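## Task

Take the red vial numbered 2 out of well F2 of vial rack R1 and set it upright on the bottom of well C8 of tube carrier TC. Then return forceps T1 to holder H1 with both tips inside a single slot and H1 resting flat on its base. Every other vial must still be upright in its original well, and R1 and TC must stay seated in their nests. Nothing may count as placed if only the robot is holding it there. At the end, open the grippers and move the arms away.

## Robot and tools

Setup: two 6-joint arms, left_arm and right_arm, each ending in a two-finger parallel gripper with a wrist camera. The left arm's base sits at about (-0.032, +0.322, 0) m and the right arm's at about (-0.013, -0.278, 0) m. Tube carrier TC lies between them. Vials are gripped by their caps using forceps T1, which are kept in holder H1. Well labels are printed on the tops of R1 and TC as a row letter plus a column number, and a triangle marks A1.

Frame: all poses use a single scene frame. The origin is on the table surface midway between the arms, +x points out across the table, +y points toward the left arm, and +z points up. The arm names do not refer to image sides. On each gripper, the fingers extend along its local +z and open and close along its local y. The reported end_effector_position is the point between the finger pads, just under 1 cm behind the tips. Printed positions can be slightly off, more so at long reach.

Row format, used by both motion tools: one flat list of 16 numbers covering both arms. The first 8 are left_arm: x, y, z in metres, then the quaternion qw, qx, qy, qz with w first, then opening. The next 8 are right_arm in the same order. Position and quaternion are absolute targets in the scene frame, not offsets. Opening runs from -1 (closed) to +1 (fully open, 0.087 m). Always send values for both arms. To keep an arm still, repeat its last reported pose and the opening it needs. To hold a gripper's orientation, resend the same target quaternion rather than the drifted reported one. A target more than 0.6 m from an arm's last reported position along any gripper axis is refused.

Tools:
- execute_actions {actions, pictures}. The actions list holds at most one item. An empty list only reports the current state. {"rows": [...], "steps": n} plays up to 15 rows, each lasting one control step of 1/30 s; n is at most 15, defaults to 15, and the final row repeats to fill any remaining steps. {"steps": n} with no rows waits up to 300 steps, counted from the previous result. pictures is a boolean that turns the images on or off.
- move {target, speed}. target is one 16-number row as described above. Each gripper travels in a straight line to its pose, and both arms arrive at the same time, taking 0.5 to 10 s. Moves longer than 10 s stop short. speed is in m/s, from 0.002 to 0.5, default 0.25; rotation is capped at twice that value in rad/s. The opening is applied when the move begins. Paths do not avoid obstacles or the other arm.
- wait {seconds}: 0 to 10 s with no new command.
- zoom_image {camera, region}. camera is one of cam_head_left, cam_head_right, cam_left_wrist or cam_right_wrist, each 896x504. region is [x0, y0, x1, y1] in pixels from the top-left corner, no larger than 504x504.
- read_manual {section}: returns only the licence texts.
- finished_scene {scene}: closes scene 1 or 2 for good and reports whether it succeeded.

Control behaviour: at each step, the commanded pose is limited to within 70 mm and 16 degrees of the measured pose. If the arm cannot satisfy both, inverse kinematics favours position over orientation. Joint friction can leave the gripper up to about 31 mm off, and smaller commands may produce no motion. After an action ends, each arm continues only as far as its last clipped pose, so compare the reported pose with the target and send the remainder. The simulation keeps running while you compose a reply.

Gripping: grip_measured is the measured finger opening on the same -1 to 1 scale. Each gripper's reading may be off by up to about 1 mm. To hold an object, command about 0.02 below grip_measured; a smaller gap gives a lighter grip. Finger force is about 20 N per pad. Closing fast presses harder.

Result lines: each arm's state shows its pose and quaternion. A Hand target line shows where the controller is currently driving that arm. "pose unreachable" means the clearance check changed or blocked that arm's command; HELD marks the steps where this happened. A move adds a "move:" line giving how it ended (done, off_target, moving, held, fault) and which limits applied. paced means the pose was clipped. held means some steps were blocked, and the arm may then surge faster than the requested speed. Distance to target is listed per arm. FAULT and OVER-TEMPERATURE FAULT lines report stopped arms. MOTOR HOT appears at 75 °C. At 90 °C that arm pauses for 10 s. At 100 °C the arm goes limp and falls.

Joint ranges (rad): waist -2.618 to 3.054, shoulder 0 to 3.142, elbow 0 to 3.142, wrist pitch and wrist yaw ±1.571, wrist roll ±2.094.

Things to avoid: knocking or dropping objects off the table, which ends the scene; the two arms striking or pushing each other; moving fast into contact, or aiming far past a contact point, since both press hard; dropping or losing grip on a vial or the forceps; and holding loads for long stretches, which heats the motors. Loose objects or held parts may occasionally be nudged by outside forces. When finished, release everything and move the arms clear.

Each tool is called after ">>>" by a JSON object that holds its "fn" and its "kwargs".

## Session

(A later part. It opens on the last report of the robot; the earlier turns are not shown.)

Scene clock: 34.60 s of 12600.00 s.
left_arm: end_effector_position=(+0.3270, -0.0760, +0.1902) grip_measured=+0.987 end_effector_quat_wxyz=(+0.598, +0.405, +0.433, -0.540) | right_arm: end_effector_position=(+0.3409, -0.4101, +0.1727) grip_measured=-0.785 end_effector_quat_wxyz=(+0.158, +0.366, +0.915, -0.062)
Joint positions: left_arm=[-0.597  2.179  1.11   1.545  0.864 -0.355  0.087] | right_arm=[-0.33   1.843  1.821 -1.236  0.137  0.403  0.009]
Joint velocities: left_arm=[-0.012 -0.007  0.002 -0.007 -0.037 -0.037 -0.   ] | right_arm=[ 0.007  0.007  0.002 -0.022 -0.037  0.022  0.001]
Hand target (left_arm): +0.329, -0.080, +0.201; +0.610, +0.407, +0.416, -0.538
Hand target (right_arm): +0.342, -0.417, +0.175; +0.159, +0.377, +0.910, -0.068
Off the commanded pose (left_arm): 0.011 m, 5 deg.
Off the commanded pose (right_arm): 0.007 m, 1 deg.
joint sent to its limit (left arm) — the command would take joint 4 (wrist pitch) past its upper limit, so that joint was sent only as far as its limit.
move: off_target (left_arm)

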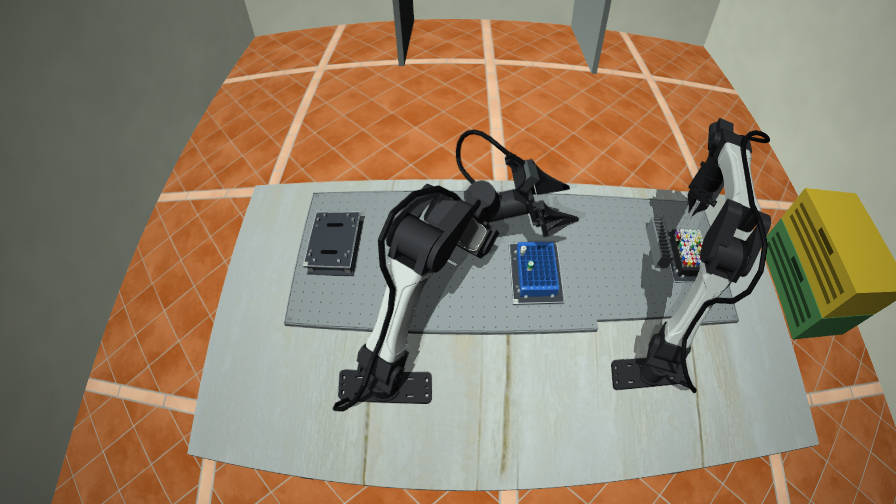

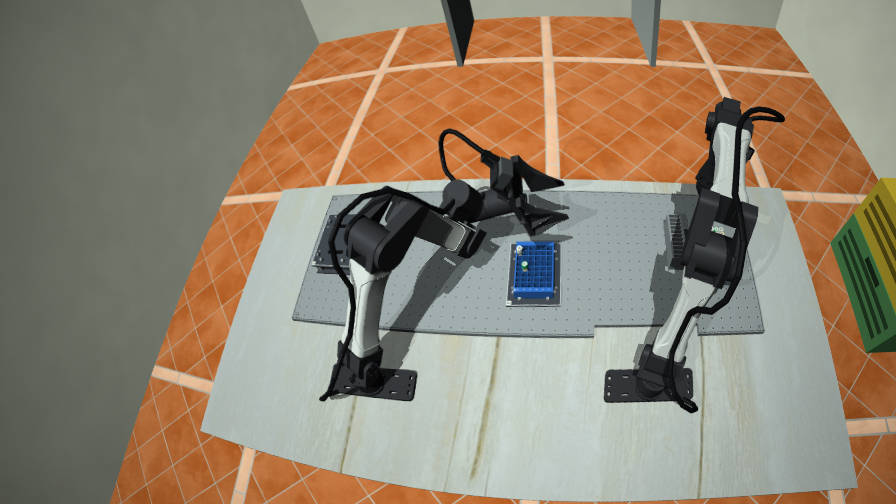

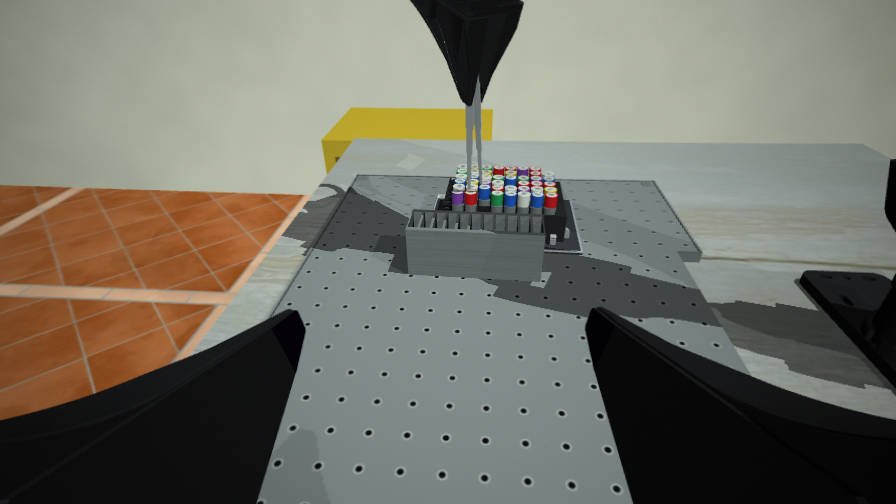

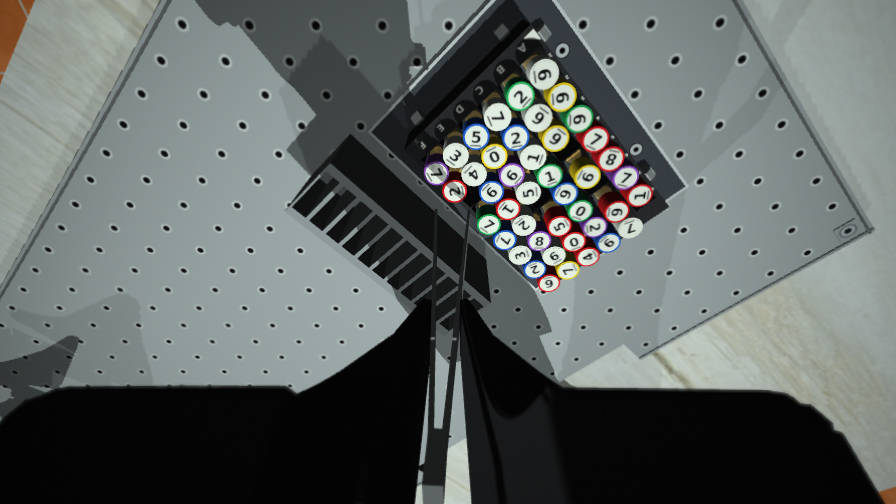

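>>> {"fn": "move", "kwargs": {"target": [0.327,-0.076,0.19,0.598,0.405,0.433,-0.54,1,0.347,-0.422,0.177,0.161,0.377,0.91,-0.067,-0.785], "speed": 0.02}}

>>> {"fn": "zoom_image", "kwargs": {"camera": "cam_left_wrist", "region": [420, 140, 540, 230]}}

>>> {"fn": "zoom_image", "kwargs": {"camera": "cam_right_wrist", "region": [390, 140, 530, 260]}}

Scene clock: 97.60 s of 12600.00 s.
left_arm: end_effector_position=(+0.3270, -0.0760, +0.1902) grip_measured=+0.987 end_effector_quat_wxyz=(+0.598, +0.405, +0.433, -0.540) | right_arm: end_effector_position=(+0.3468, -0.4164, +0.1748) grip_measured=-0.785 end_effector_quat_wxyz=(+0.162, +0.372, +0.912, -0.063)
Joint positions: left_arm=[-0.597  2.179  1.11   1.545  0.864 -0.355  0.087] | right_arm=[-0.34   1.867  1.859 -1.24   0.138  0.406  0.009]
Joint velocities: left_arm=[ 0.007  0.002 -0.017  0.007  0.037  0.022  0.   ] | right_arm=[ 0.007  0.007 -0.007 -0.051  0.007 -0.007 -0.   ]
Hand target (left_arm): +0.327, -0.076, +0.190; +0.598, +0.405, +0.433, -0.540
Hand target (right_arm): +0.347, -0.422, +0.177; +0.161, +0.377, +0.910, -0.067
Off the commanded pose (left_arm): 0.000 m, 0 deg.
Off the commanded pose (right_arm): 0.006 m, 1 deg.
After step 90, 59.07 s passed at rest.
move: done

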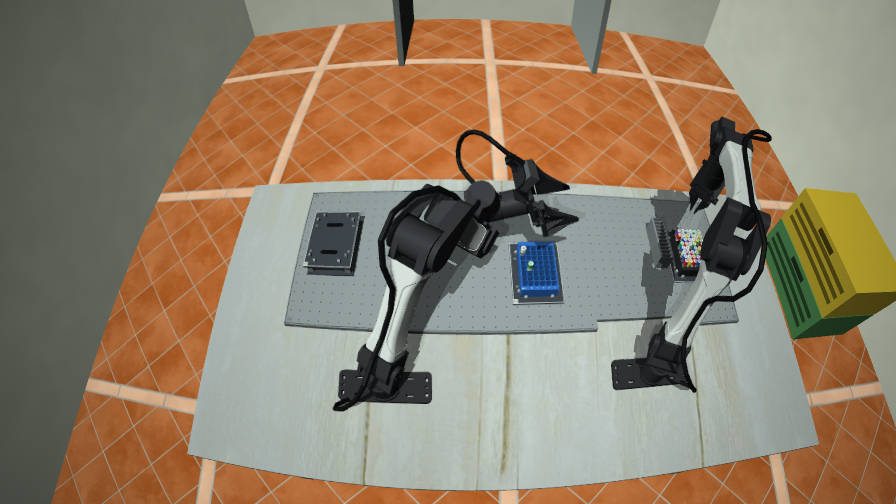

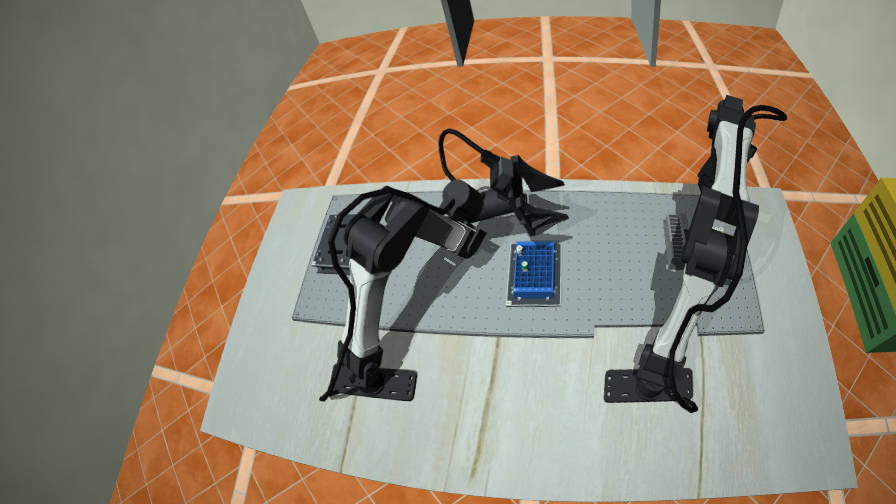

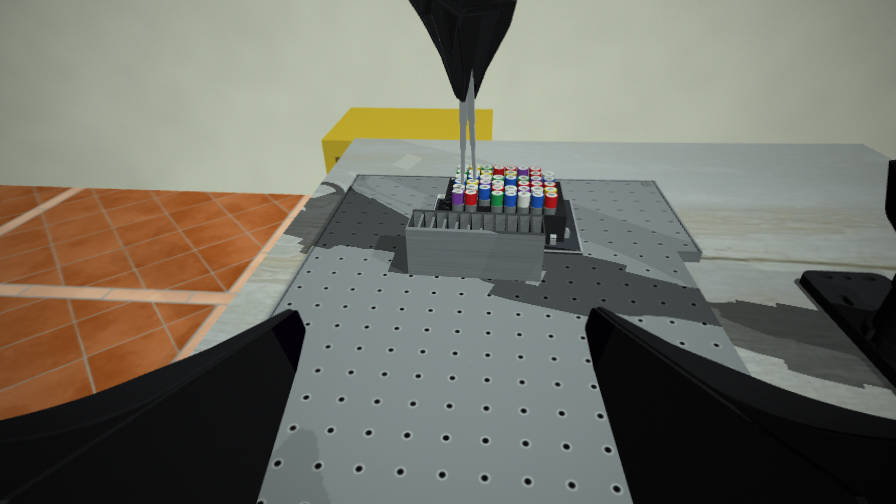

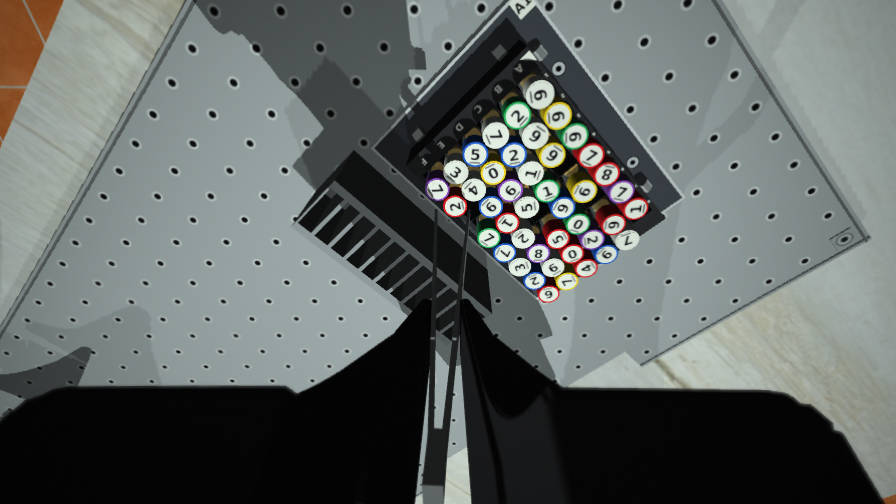

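Region (420, 140, 540, 230) of cam_left_wrist's 896x504 image, scaled by 4.200, with more detail than that image has; it fills the top 378 rows of this view, and the rest is white.

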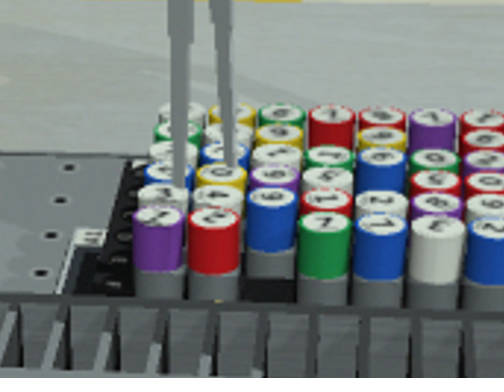

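Region (390, 140, 530, 260) of cam_right_wrist's 896x504 image, scaled by 3.600, with more detail than that image has; it fills the top 432 rows of this view, and the rest is white.

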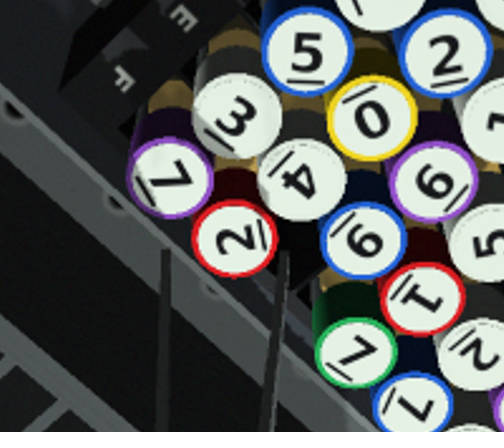

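>>> {"fn": "move", "kwargs": {"target": [0.327,-0.076,0.19,0.598,0.405,0.433,-0.54,1,0.343,-0.4205,0.165,0.161,0.377,0.91,-0.067,-0.785], "speed": 0.02}}

>>> {"fn": "zoom_image", "kwargs": {"camera": "cam_left_wrist", "region": [420, 140, 540, 230]}}

>>> {"fn": "zoom_image", "kwargs": {"camera": "cam_right_wrist", "region": [390, 140, 530, 260]}}

Scene clock: 99.50 s of 12600.00 s.
left_arm: end_effector_position=(+0.3270, -0.0760, +0.1902) grip_measured=+0.987 end_effector_quat_wxyz=(+0.598, +0.405, +0.433, -0.540) | right_arm: end_effector_position=(+0.3443, -0.4155, +0.1649) grip_measured=-0.785 end_effector_quat_wxyz=(+0.153, +0.372, +0.913, -0.064)
Joint positions: left_arm=[-0.597  2.179  1.11   1.545  0.864 -0.355  0.087] | right_arm=[-0.34   1.867  1.822 -1.222  0.138  0.406  0.009]
Joint velocities: left_arm=[ 0.002  0.007 -0.007  0.066  0.007  0.007  0.   ] | right_arm=[-0.007  0.002 -0.017  0.066  0.11   0.051 -0.001]
Hand target (left_arm): +0.327, -0.076, +0.190; +0.598, +0.405, +0.433, -0.540
Hand target (right_arm): +0.343, -0.421, +0.165; +0.160, +0.377, +0.910, -0.067
Off the commanded pose (left_arm): 0.000 m, 0 deg.
Off the commanded pose (right_arm): 0.005 m, 1 deg.
move: done

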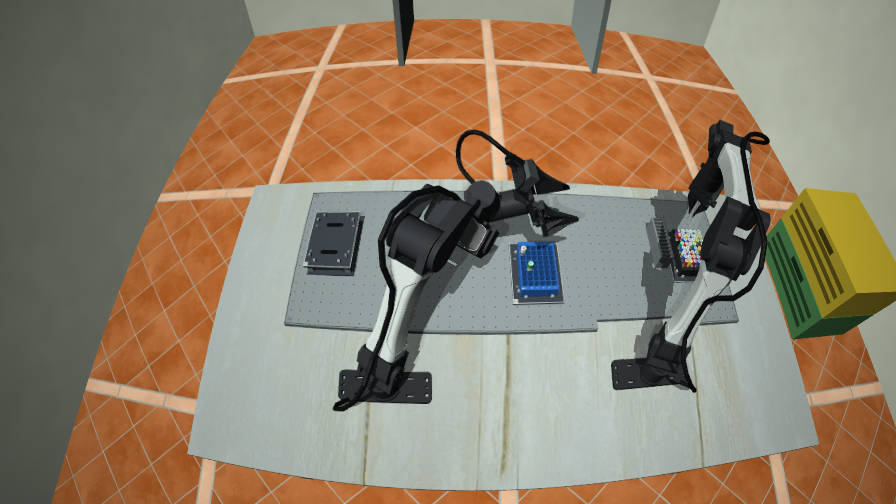

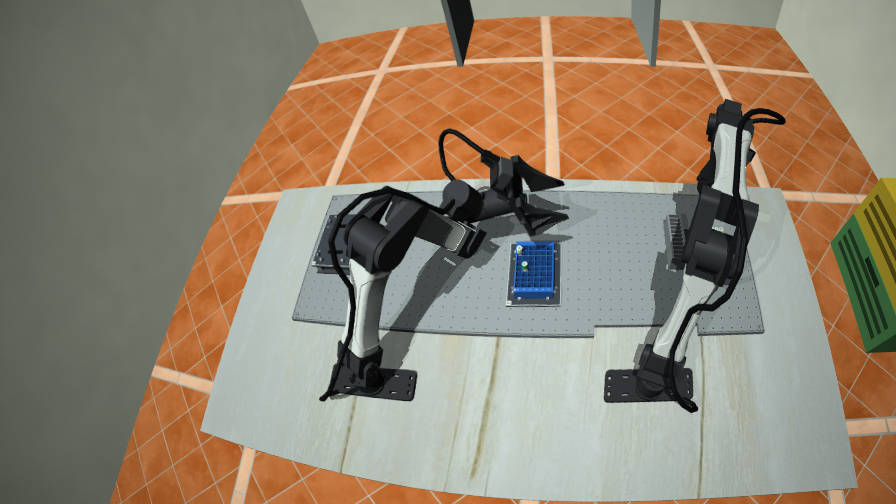

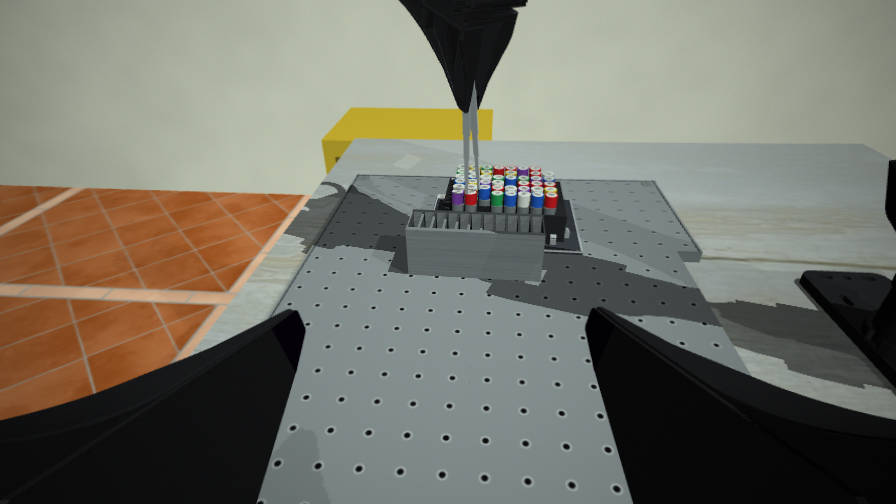

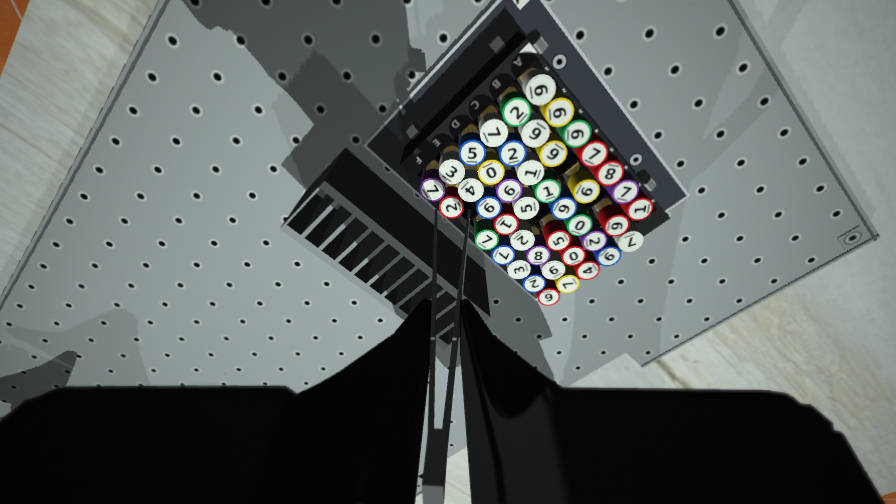

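Region (420, 140, 540, 230) of cam_left_wrist's 896x504 image, scaled by 4.200, with more detail than that image has; it fills the top 378 rows of this view, and the rest is white.

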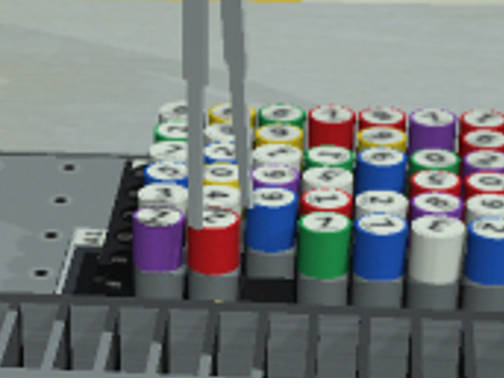

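Region (390, 140, 530, 260) of cam_right_wrist's 896x504 image, scaled by 3.600, with more detail than that image has; it fills the top 432 rows of this view, and the rest is white.

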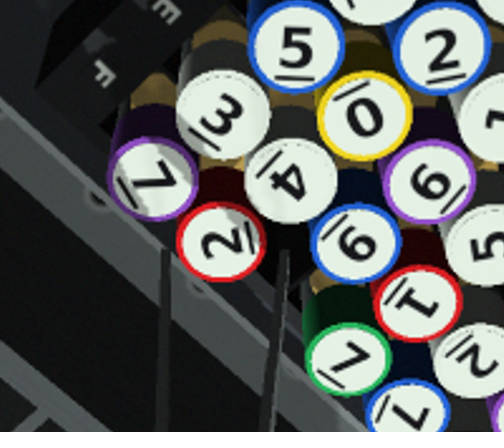

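Good; descending with the shoulder stuck drifts slightly outward, as needed.

>>> {"fn": "move", "kwargs": {"target": [0.327,-0.076,0.19,0.598,0.405,0.433,-0.54,1,0.343,-0.4205,0.155,0.161,0.377,0.91,-0.067,-0.785], "speed": 0.015}}

>>> {"fn": "zoom_image", "kwargs": {"camera": "cam_left_wrist", "region": [420, 140, 540, 230]}}

>>> {"fn": "zoom_image", "kwargs": {"camera": "cam_right_wrist", "region": [390, 140, 530, 260]}}

Scene clock: 101.57 s of 12600.00 s.
left_arm: end_effector_position=(+0.3270, -0.0760, +0.1902) grip_measured=+0.987 end_effector_quat_wxyz=(+0.598, +0.405, +0.433, -0.540) | right_arm: end_effector_position=(+0.3448, -0.4157, +0.1527) grip_measured=-0.785 end_effector_quat_wxyz=(+0.150, +0.372, +0.914, -0.064)
Joint positions: left_arm=[-0.597  2.179  1.11   1.545  0.864 -0.355  0.087] | right_arm=[-0.34   1.867  1.773 -1.179  0.138  0.406  0.009]
Joint velocities: left_arm=[-0.002  0.002 -0.002  0.066 -0.007 -0.022 -0.001] | right_arm=[-0.002 -0.007  0.002  0.051  0.007 -0.066  0.001]
Hand target (left_arm): +0.327, -0.076, +0.190; +0.598, +0.405, +0.433, -0.540
Hand target (right_arm): +0.343, -0.421, +0.155; +0.161, +0.377, +0.910, -0.067
Off the commanded pose (left_arm): 0.000 m, 0 deg.
Off the commanded pose (right_arm): 0.006 m, 1 deg.
move: done

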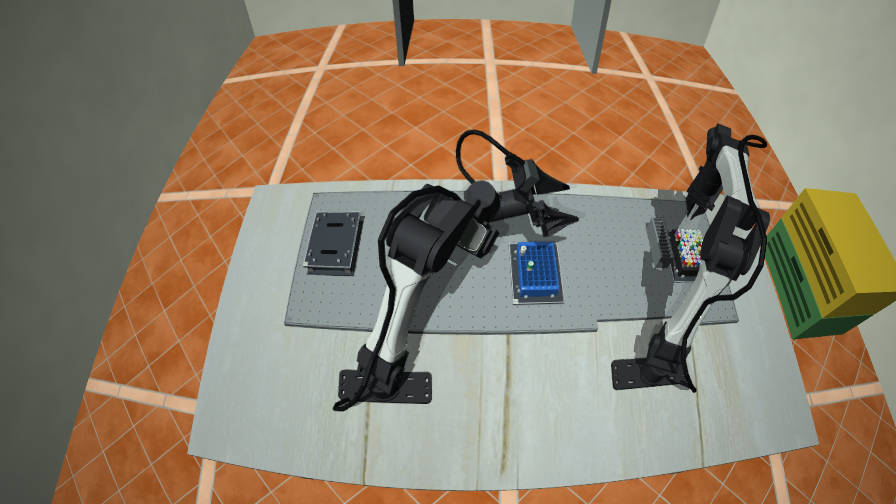

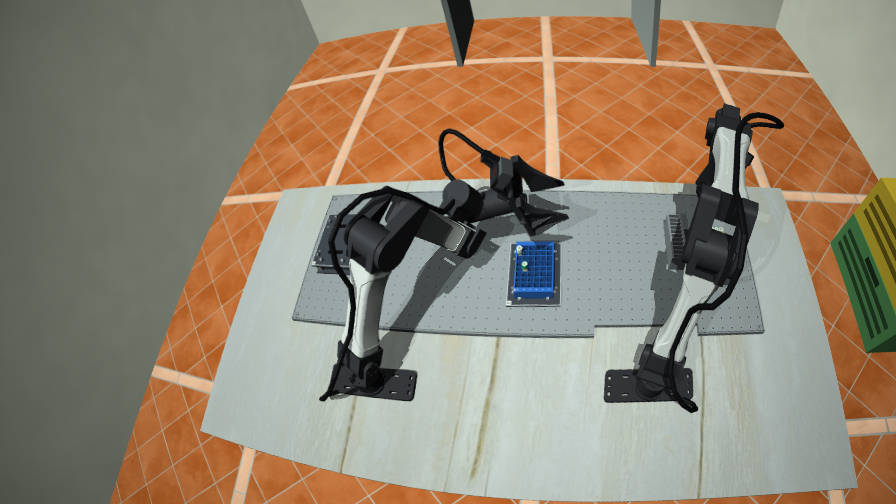

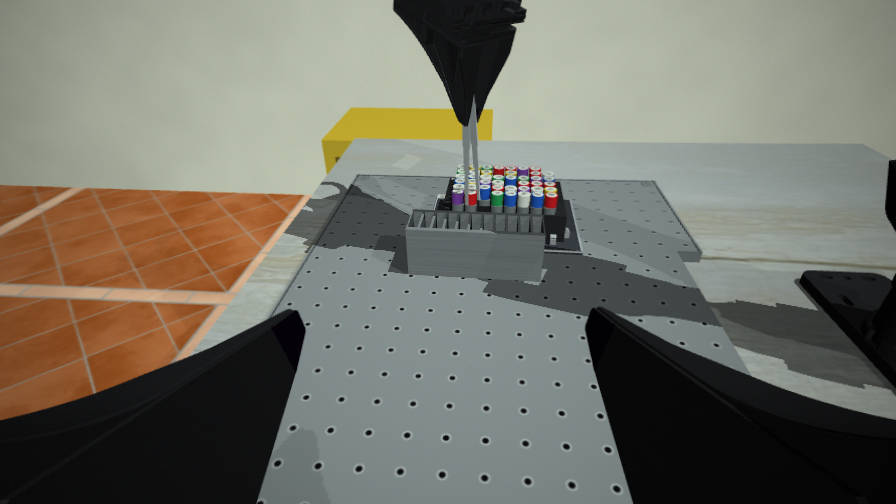

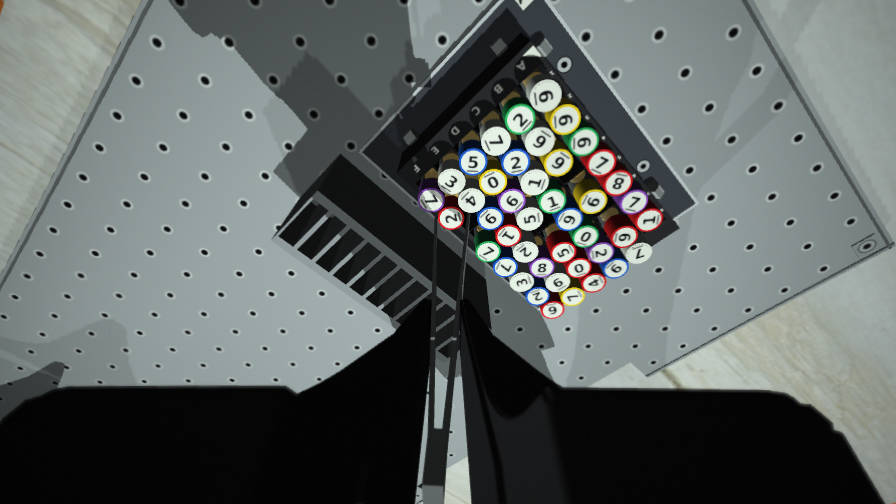

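Region (420, 140, 540, 230) of cam_left_wrist's 896x504 image, scaled by 4.200, with more detail than that image has; it fills the top 378 rows of this view, and the rest is white.

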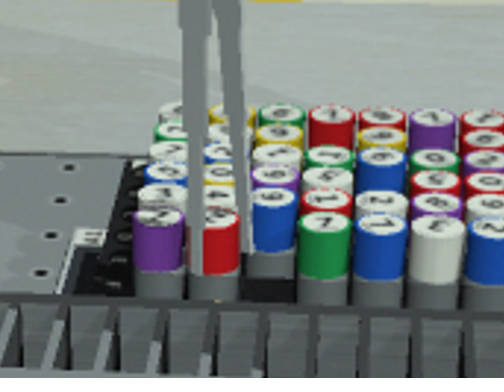

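Region (390, 140, 530, 260) of cam_right_wrist's 896x504 image, scaled by 3.600, with more detail than that image has; it fills the top 432 rows of this view, and the rest is white.

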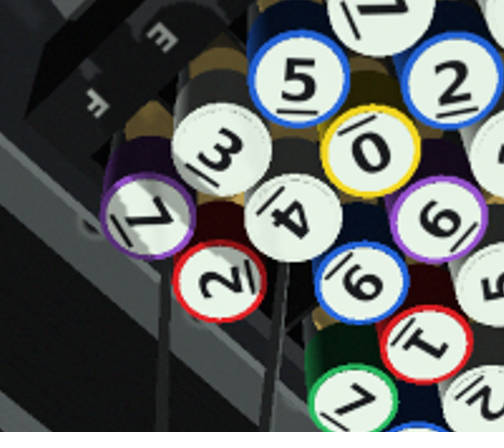

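>>> {"fn": "execute_actions", "kwargs": {"actions": [{"rows":[[0.327,-0.076,0.19,0.598,0.405,0.433,-0.54,1,0.343,-0.4205,0.155,0.161,0.377,0.91,-0.067,-0.795],[0.327,-0.076,0.19,0.598,0.405,0.433,-0.54,1,0.343,-0.4205,0.155,0.161,0.377,0.91,-0.067,-0.803],[0.327,-0.076,0.19,0.598,0.405,0.433,-0.54,1,0.343,-0.4205,0.155,0.161,0.377,0.91,-0.067,-0.811],[0.327,-0.076,0.19,0.598,0.405,0.433,-0.54,1,0.343,-0.4205,0.155,0.161,0.377,0.91,-0.067,-0.819],[0.327,-0.076,0.19,0.598,0.405,0.433,-0.54,1,0.343,-0.4205,0.155,0.161,0.377,0.91,-0.067,-0.827],[0.327,-0.076,0.19,0.598,0.405,0.433,-0.54,1,0.343,-0.4205,0.155,0.161,0.377,0.91,-0.067,-0.835]]}]}}

>>> {"fn": "zoom_image", "kwargs": {"camera": "cam_right_wrist", "region": [390, 140, 530, 260]}}

Scene clock: 103.53 s of 12600.00 s.
left_arm: end_effector_position=(+0.3270, -0.0760, +0.1902) grip_measured=+0.987 end_effector_quat_wxyz=(+0.598, +0.405, +0.433, -0.540) | right_arm: end_effector_position=(+0.3455, -0.4159, +0.1528) grip_measured=-0.832 end_effector_quat_wxyz=(+0.152, +0.372, +0.913, -0.064)
Joint positions: left_arm=[-0.597  2.179  1.11   1.545  0.864 -0.355  0.087] | right_arm=[-0.34   1.867  1.773 -1.177  0.138  0.406  0.007]
Joint velocities: left_arm=[-0.002 -0.012 -0.012 -0.037  0.022  0.022 -0.   ] | right_arm=[ 0.007 -0.007 -0.017 -0.081 -0.051 -0.022  0.   ]
Hand target (left_arm): +0.327, -0.076, +0.190; +0.598, +0.405, +0.433, -0.540
Hand target (right_arm): +0.343, -0.420, +0.155; +0.160, +0.377, +0.910, -0.067
Off the commanded pose (left_arm): 0.000 m, 0 deg.
Off the commanded pose (right_arm): 0.006 m, 1 deg.
Steps of this call (steps 1 to 44: nothing new was sent; steps 45 to 59: all 15 steps of this action). Readings (end_effector_position):
45: left_arm (+0.3270, -0.0760, +0.1902) | right_arm (+0.3455, -0.4159, +0.1528)
46: left_arm (+0.3270, -0.0760, +0.1902) | right_arm (+0.3455, -0.4159, +0.1528)
48: left_arm (+0.3270, -0.0760, +0.1902) | right_arm (+0.3455, -0.4159, +0.1528)
52: left_arm (+0.3270, -0.0760, +0.1902) | right_arm (+0.3455, -0.4159, +0.1528)
59: the state above

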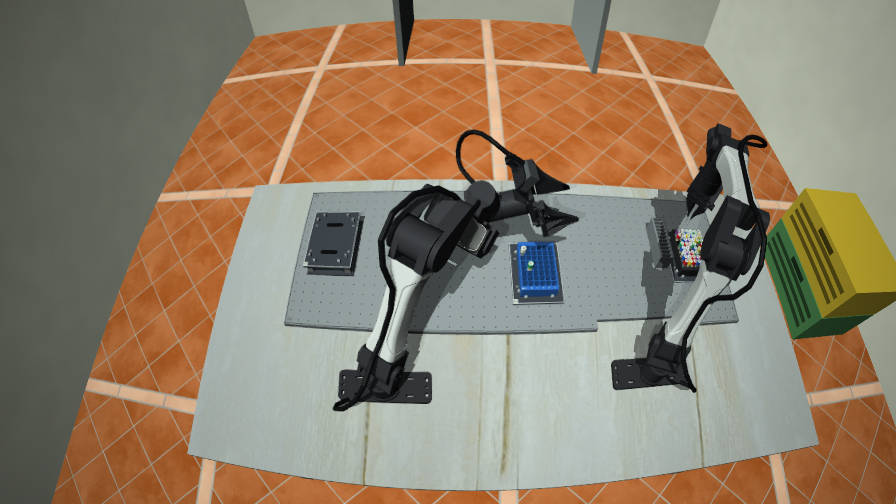

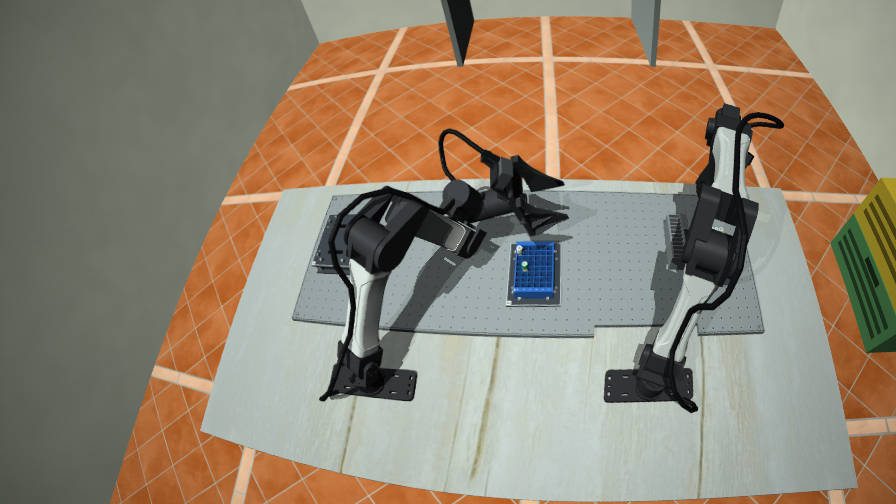

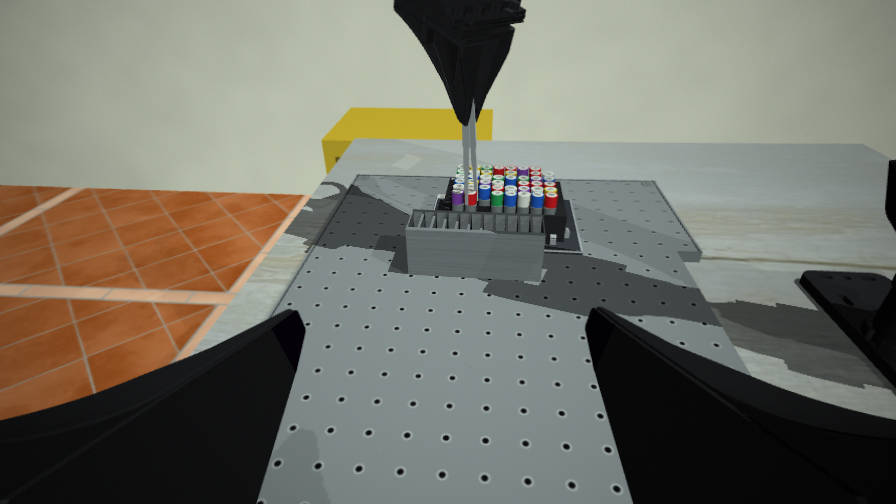

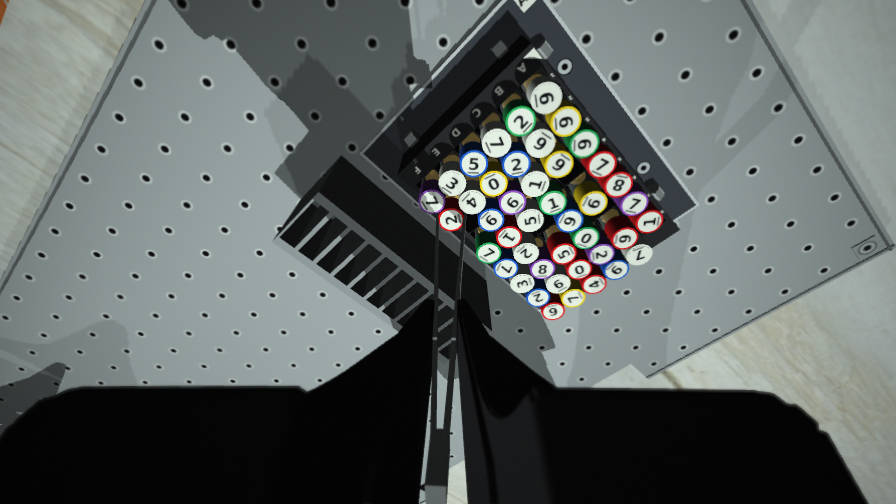

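Region (390, 140, 530, 260) of cam_right_wrist's 896x504 image, scaled by 3.600, with more detail than that image has; it fills the top 432 rows of this view, and the rest is white.

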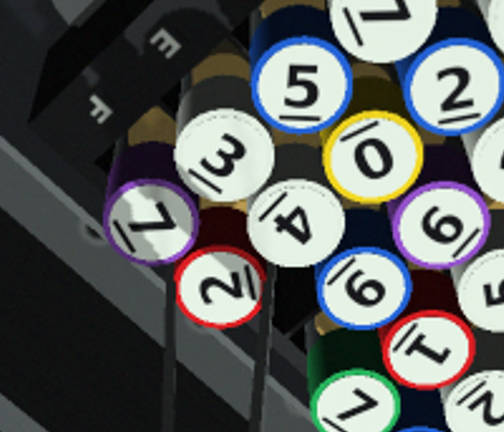

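Gripped (legs flex). Tighten a bit and lift.

>>> {"fn": "move", "kwargs": {"target": [0.327,-0.076,0.19,0.598,0.405,0.433,-0.54,1,0.3465,-0.417,0.218,0.155,0.374,0.912,-0.065,-0.85], "speed": 0.03}}

Scene clock: 106.97 s of 12600.00 s.
left_arm: end_effector_position=(+0.3270, -0.0760, +0.1902) grip_measured=+0.987 end_effector_quat_wxyz=(+0.598, +0.405, +0.433, -0.540) | right_arm: end_effector_position=(+0.3445, -0.4156, +0.2159) grip_measured=-0.845 end_effector_quat_wxyz=(+0.156, +0.372, +0.913, -0.063)
Joint positions: left_arm=[-0.597  2.179  1.11   1.545  0.864 -0.355  0.087] | right_arm=[-0.34   1.935  2.127 -1.452  0.138  0.406  0.007]
Joint velocities: left_arm=[-0.002  0.002  0.007 -0.007 -0.022  0.051 -0.001] | right_arm=[ 0.007 -0.002  0.002 -0.051 -0.095  0.022  0.   ]
Hand target (left_arm): +0.327, -0.076, +0.190; +0.598, +0.405, +0.433, -0.540
Hand target (right_arm): +0.346, -0.417, +0.218; +0.155, +0.374, +0.912, -0.065
Off the commanded pose (left_arm): 0.000 m, 0 deg.
Off the commanded pose (right_arm): 0.003 m, 0 deg.
move: done

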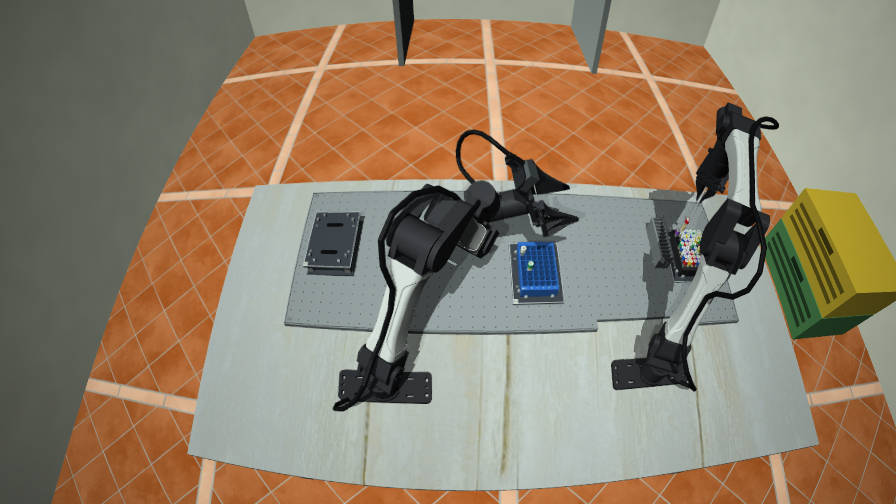

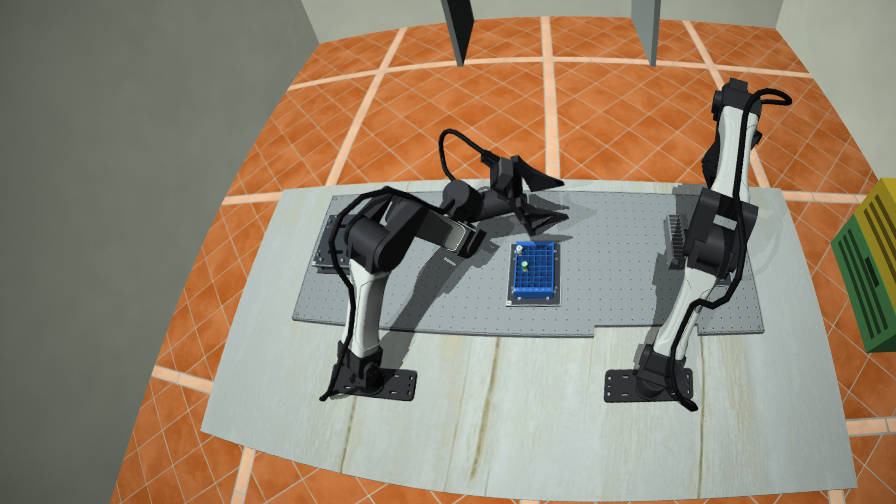

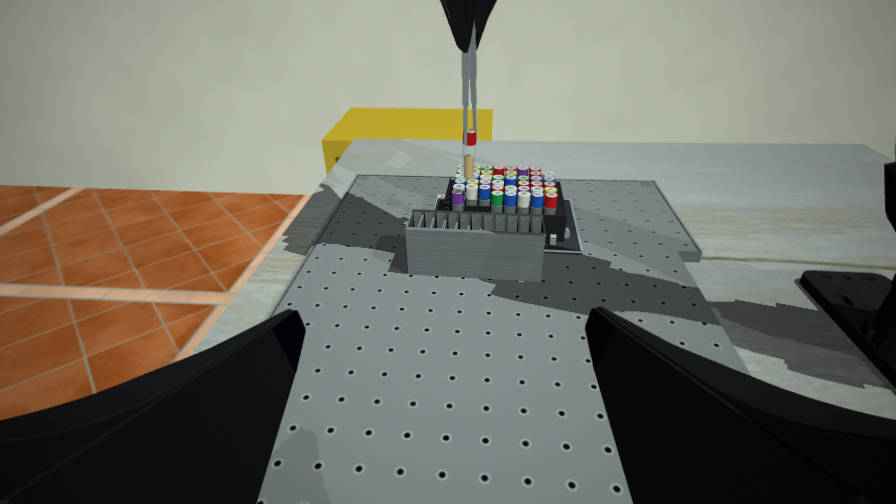

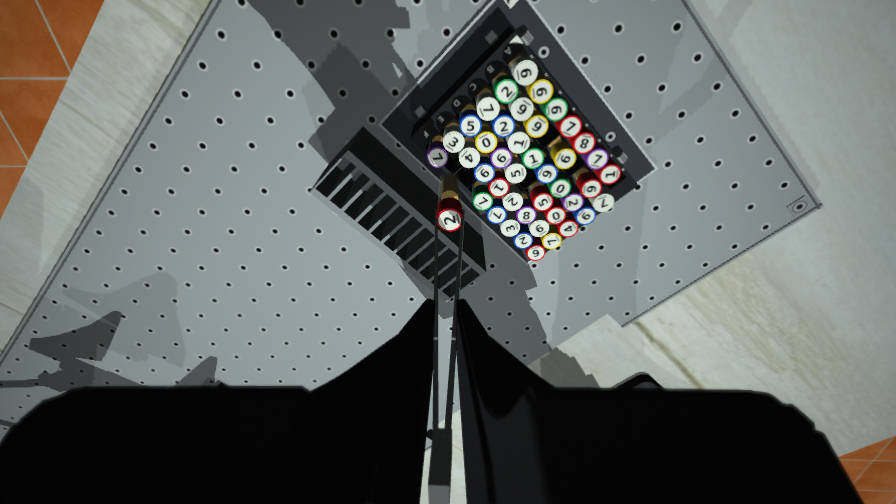

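>>> {"fn": "move", "kwargs": {"target": [0.29,0.2,0.21,0.62,0.38,0.47,-0.5,1,0.29,-0.05,0.205,0.164,-0.171,0.971,0.029,-0.85], "speed": 0.15}}

Scene clock: 111.97 s of 12600.00 s.
left_arm: end_effector_position=(+0.2974, +0.1986, +0.2094) grip_measured=+0.987 end_effector_quat_wxyz=(+0.591, +0.395, +0.551, -0.438) | right_arm: end_effector_position=(+0.2836, -0.0552, +0.2016) grip_measured=-0.845 end_effector_quat_wxyz=(+0.165, -0.162, +0.972, +0.031)
Joint positions: left_arm=[ 0.137  1.633  0.612  1.545  1.407 -0.534  0.087] | right_arm=[ 0.664  1.844  1.942 -1.346  0.1    0.311  0.007]
Joint velocities: left_arm=[ 0.017 -0.002  0.017  0.066  0.022 -0.022 -0.   ] | right_arm=[-0.012  0.002  0.007  0.051 -0.125 -0.022  0.   ]
Hand target (left_arm): +0.291, +0.200, +0.209; +0.592, +0.396, +0.551, -0.436
Hand target (right_arm): +0.287, -0.048, +0.205; +0.172, -0.169, +0.970, +0.041
Off the commanded pose (left_arm): 0.008 m, 12 deg.
Off the commanded pose (right_arm): 0.009 m, 1 deg.
joint sent to its limit (left arm) — the command would take joint 4 (wrist pitch) past its upper limit, so that joint was sent only as far as its limit.
move: off_target (left_arm)

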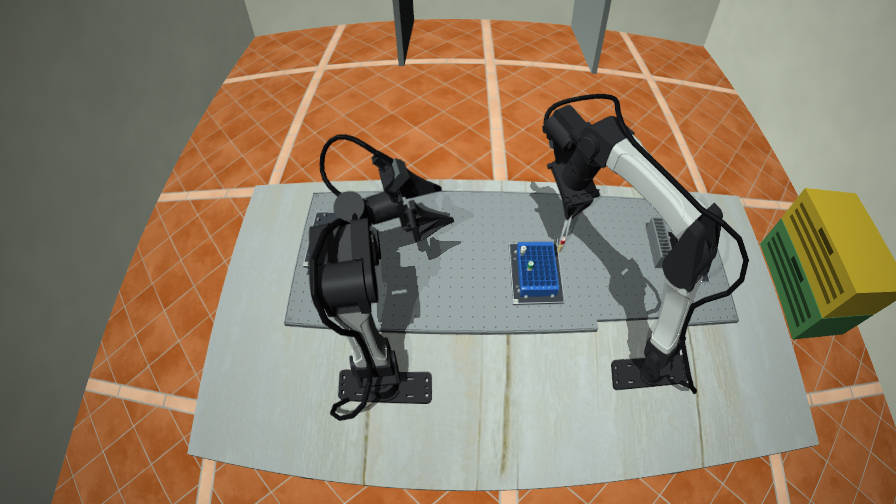

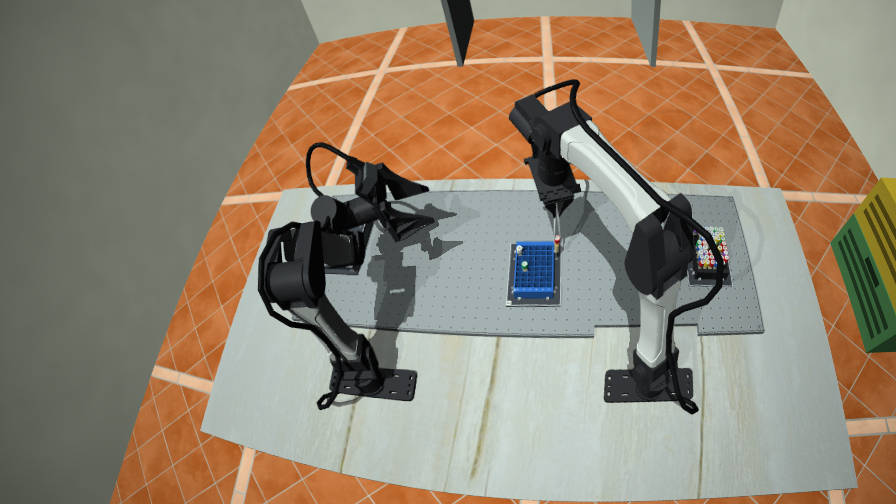

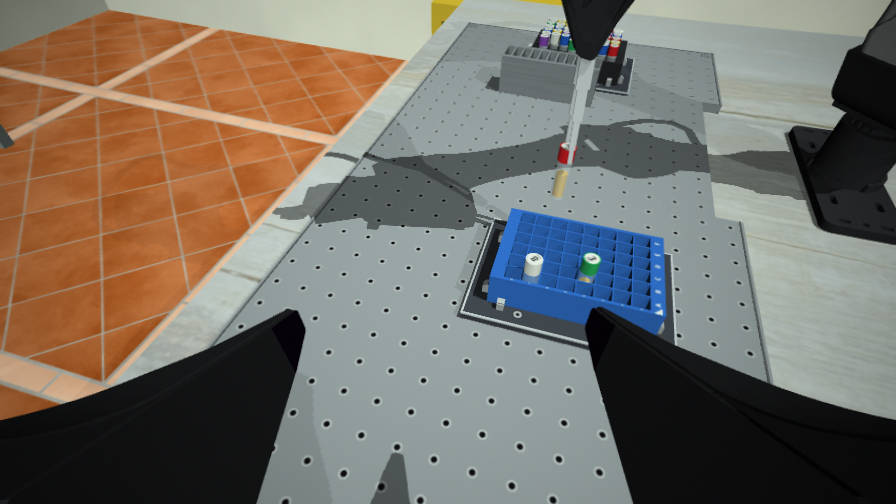

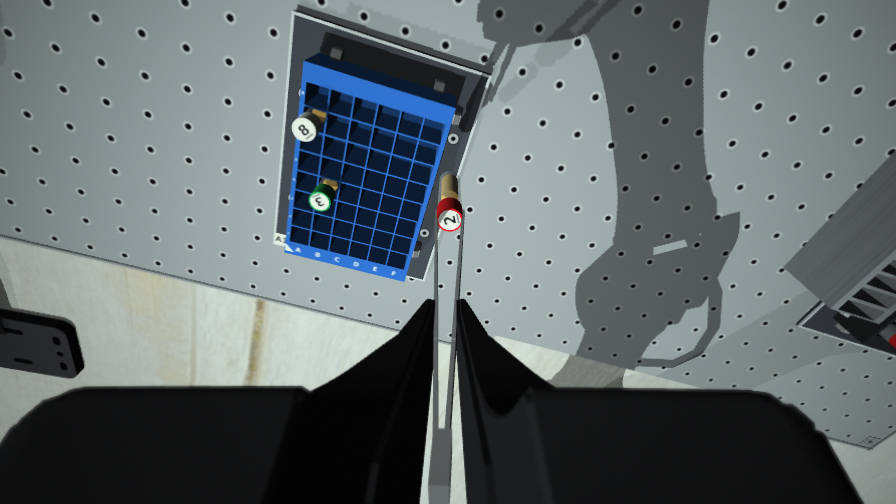

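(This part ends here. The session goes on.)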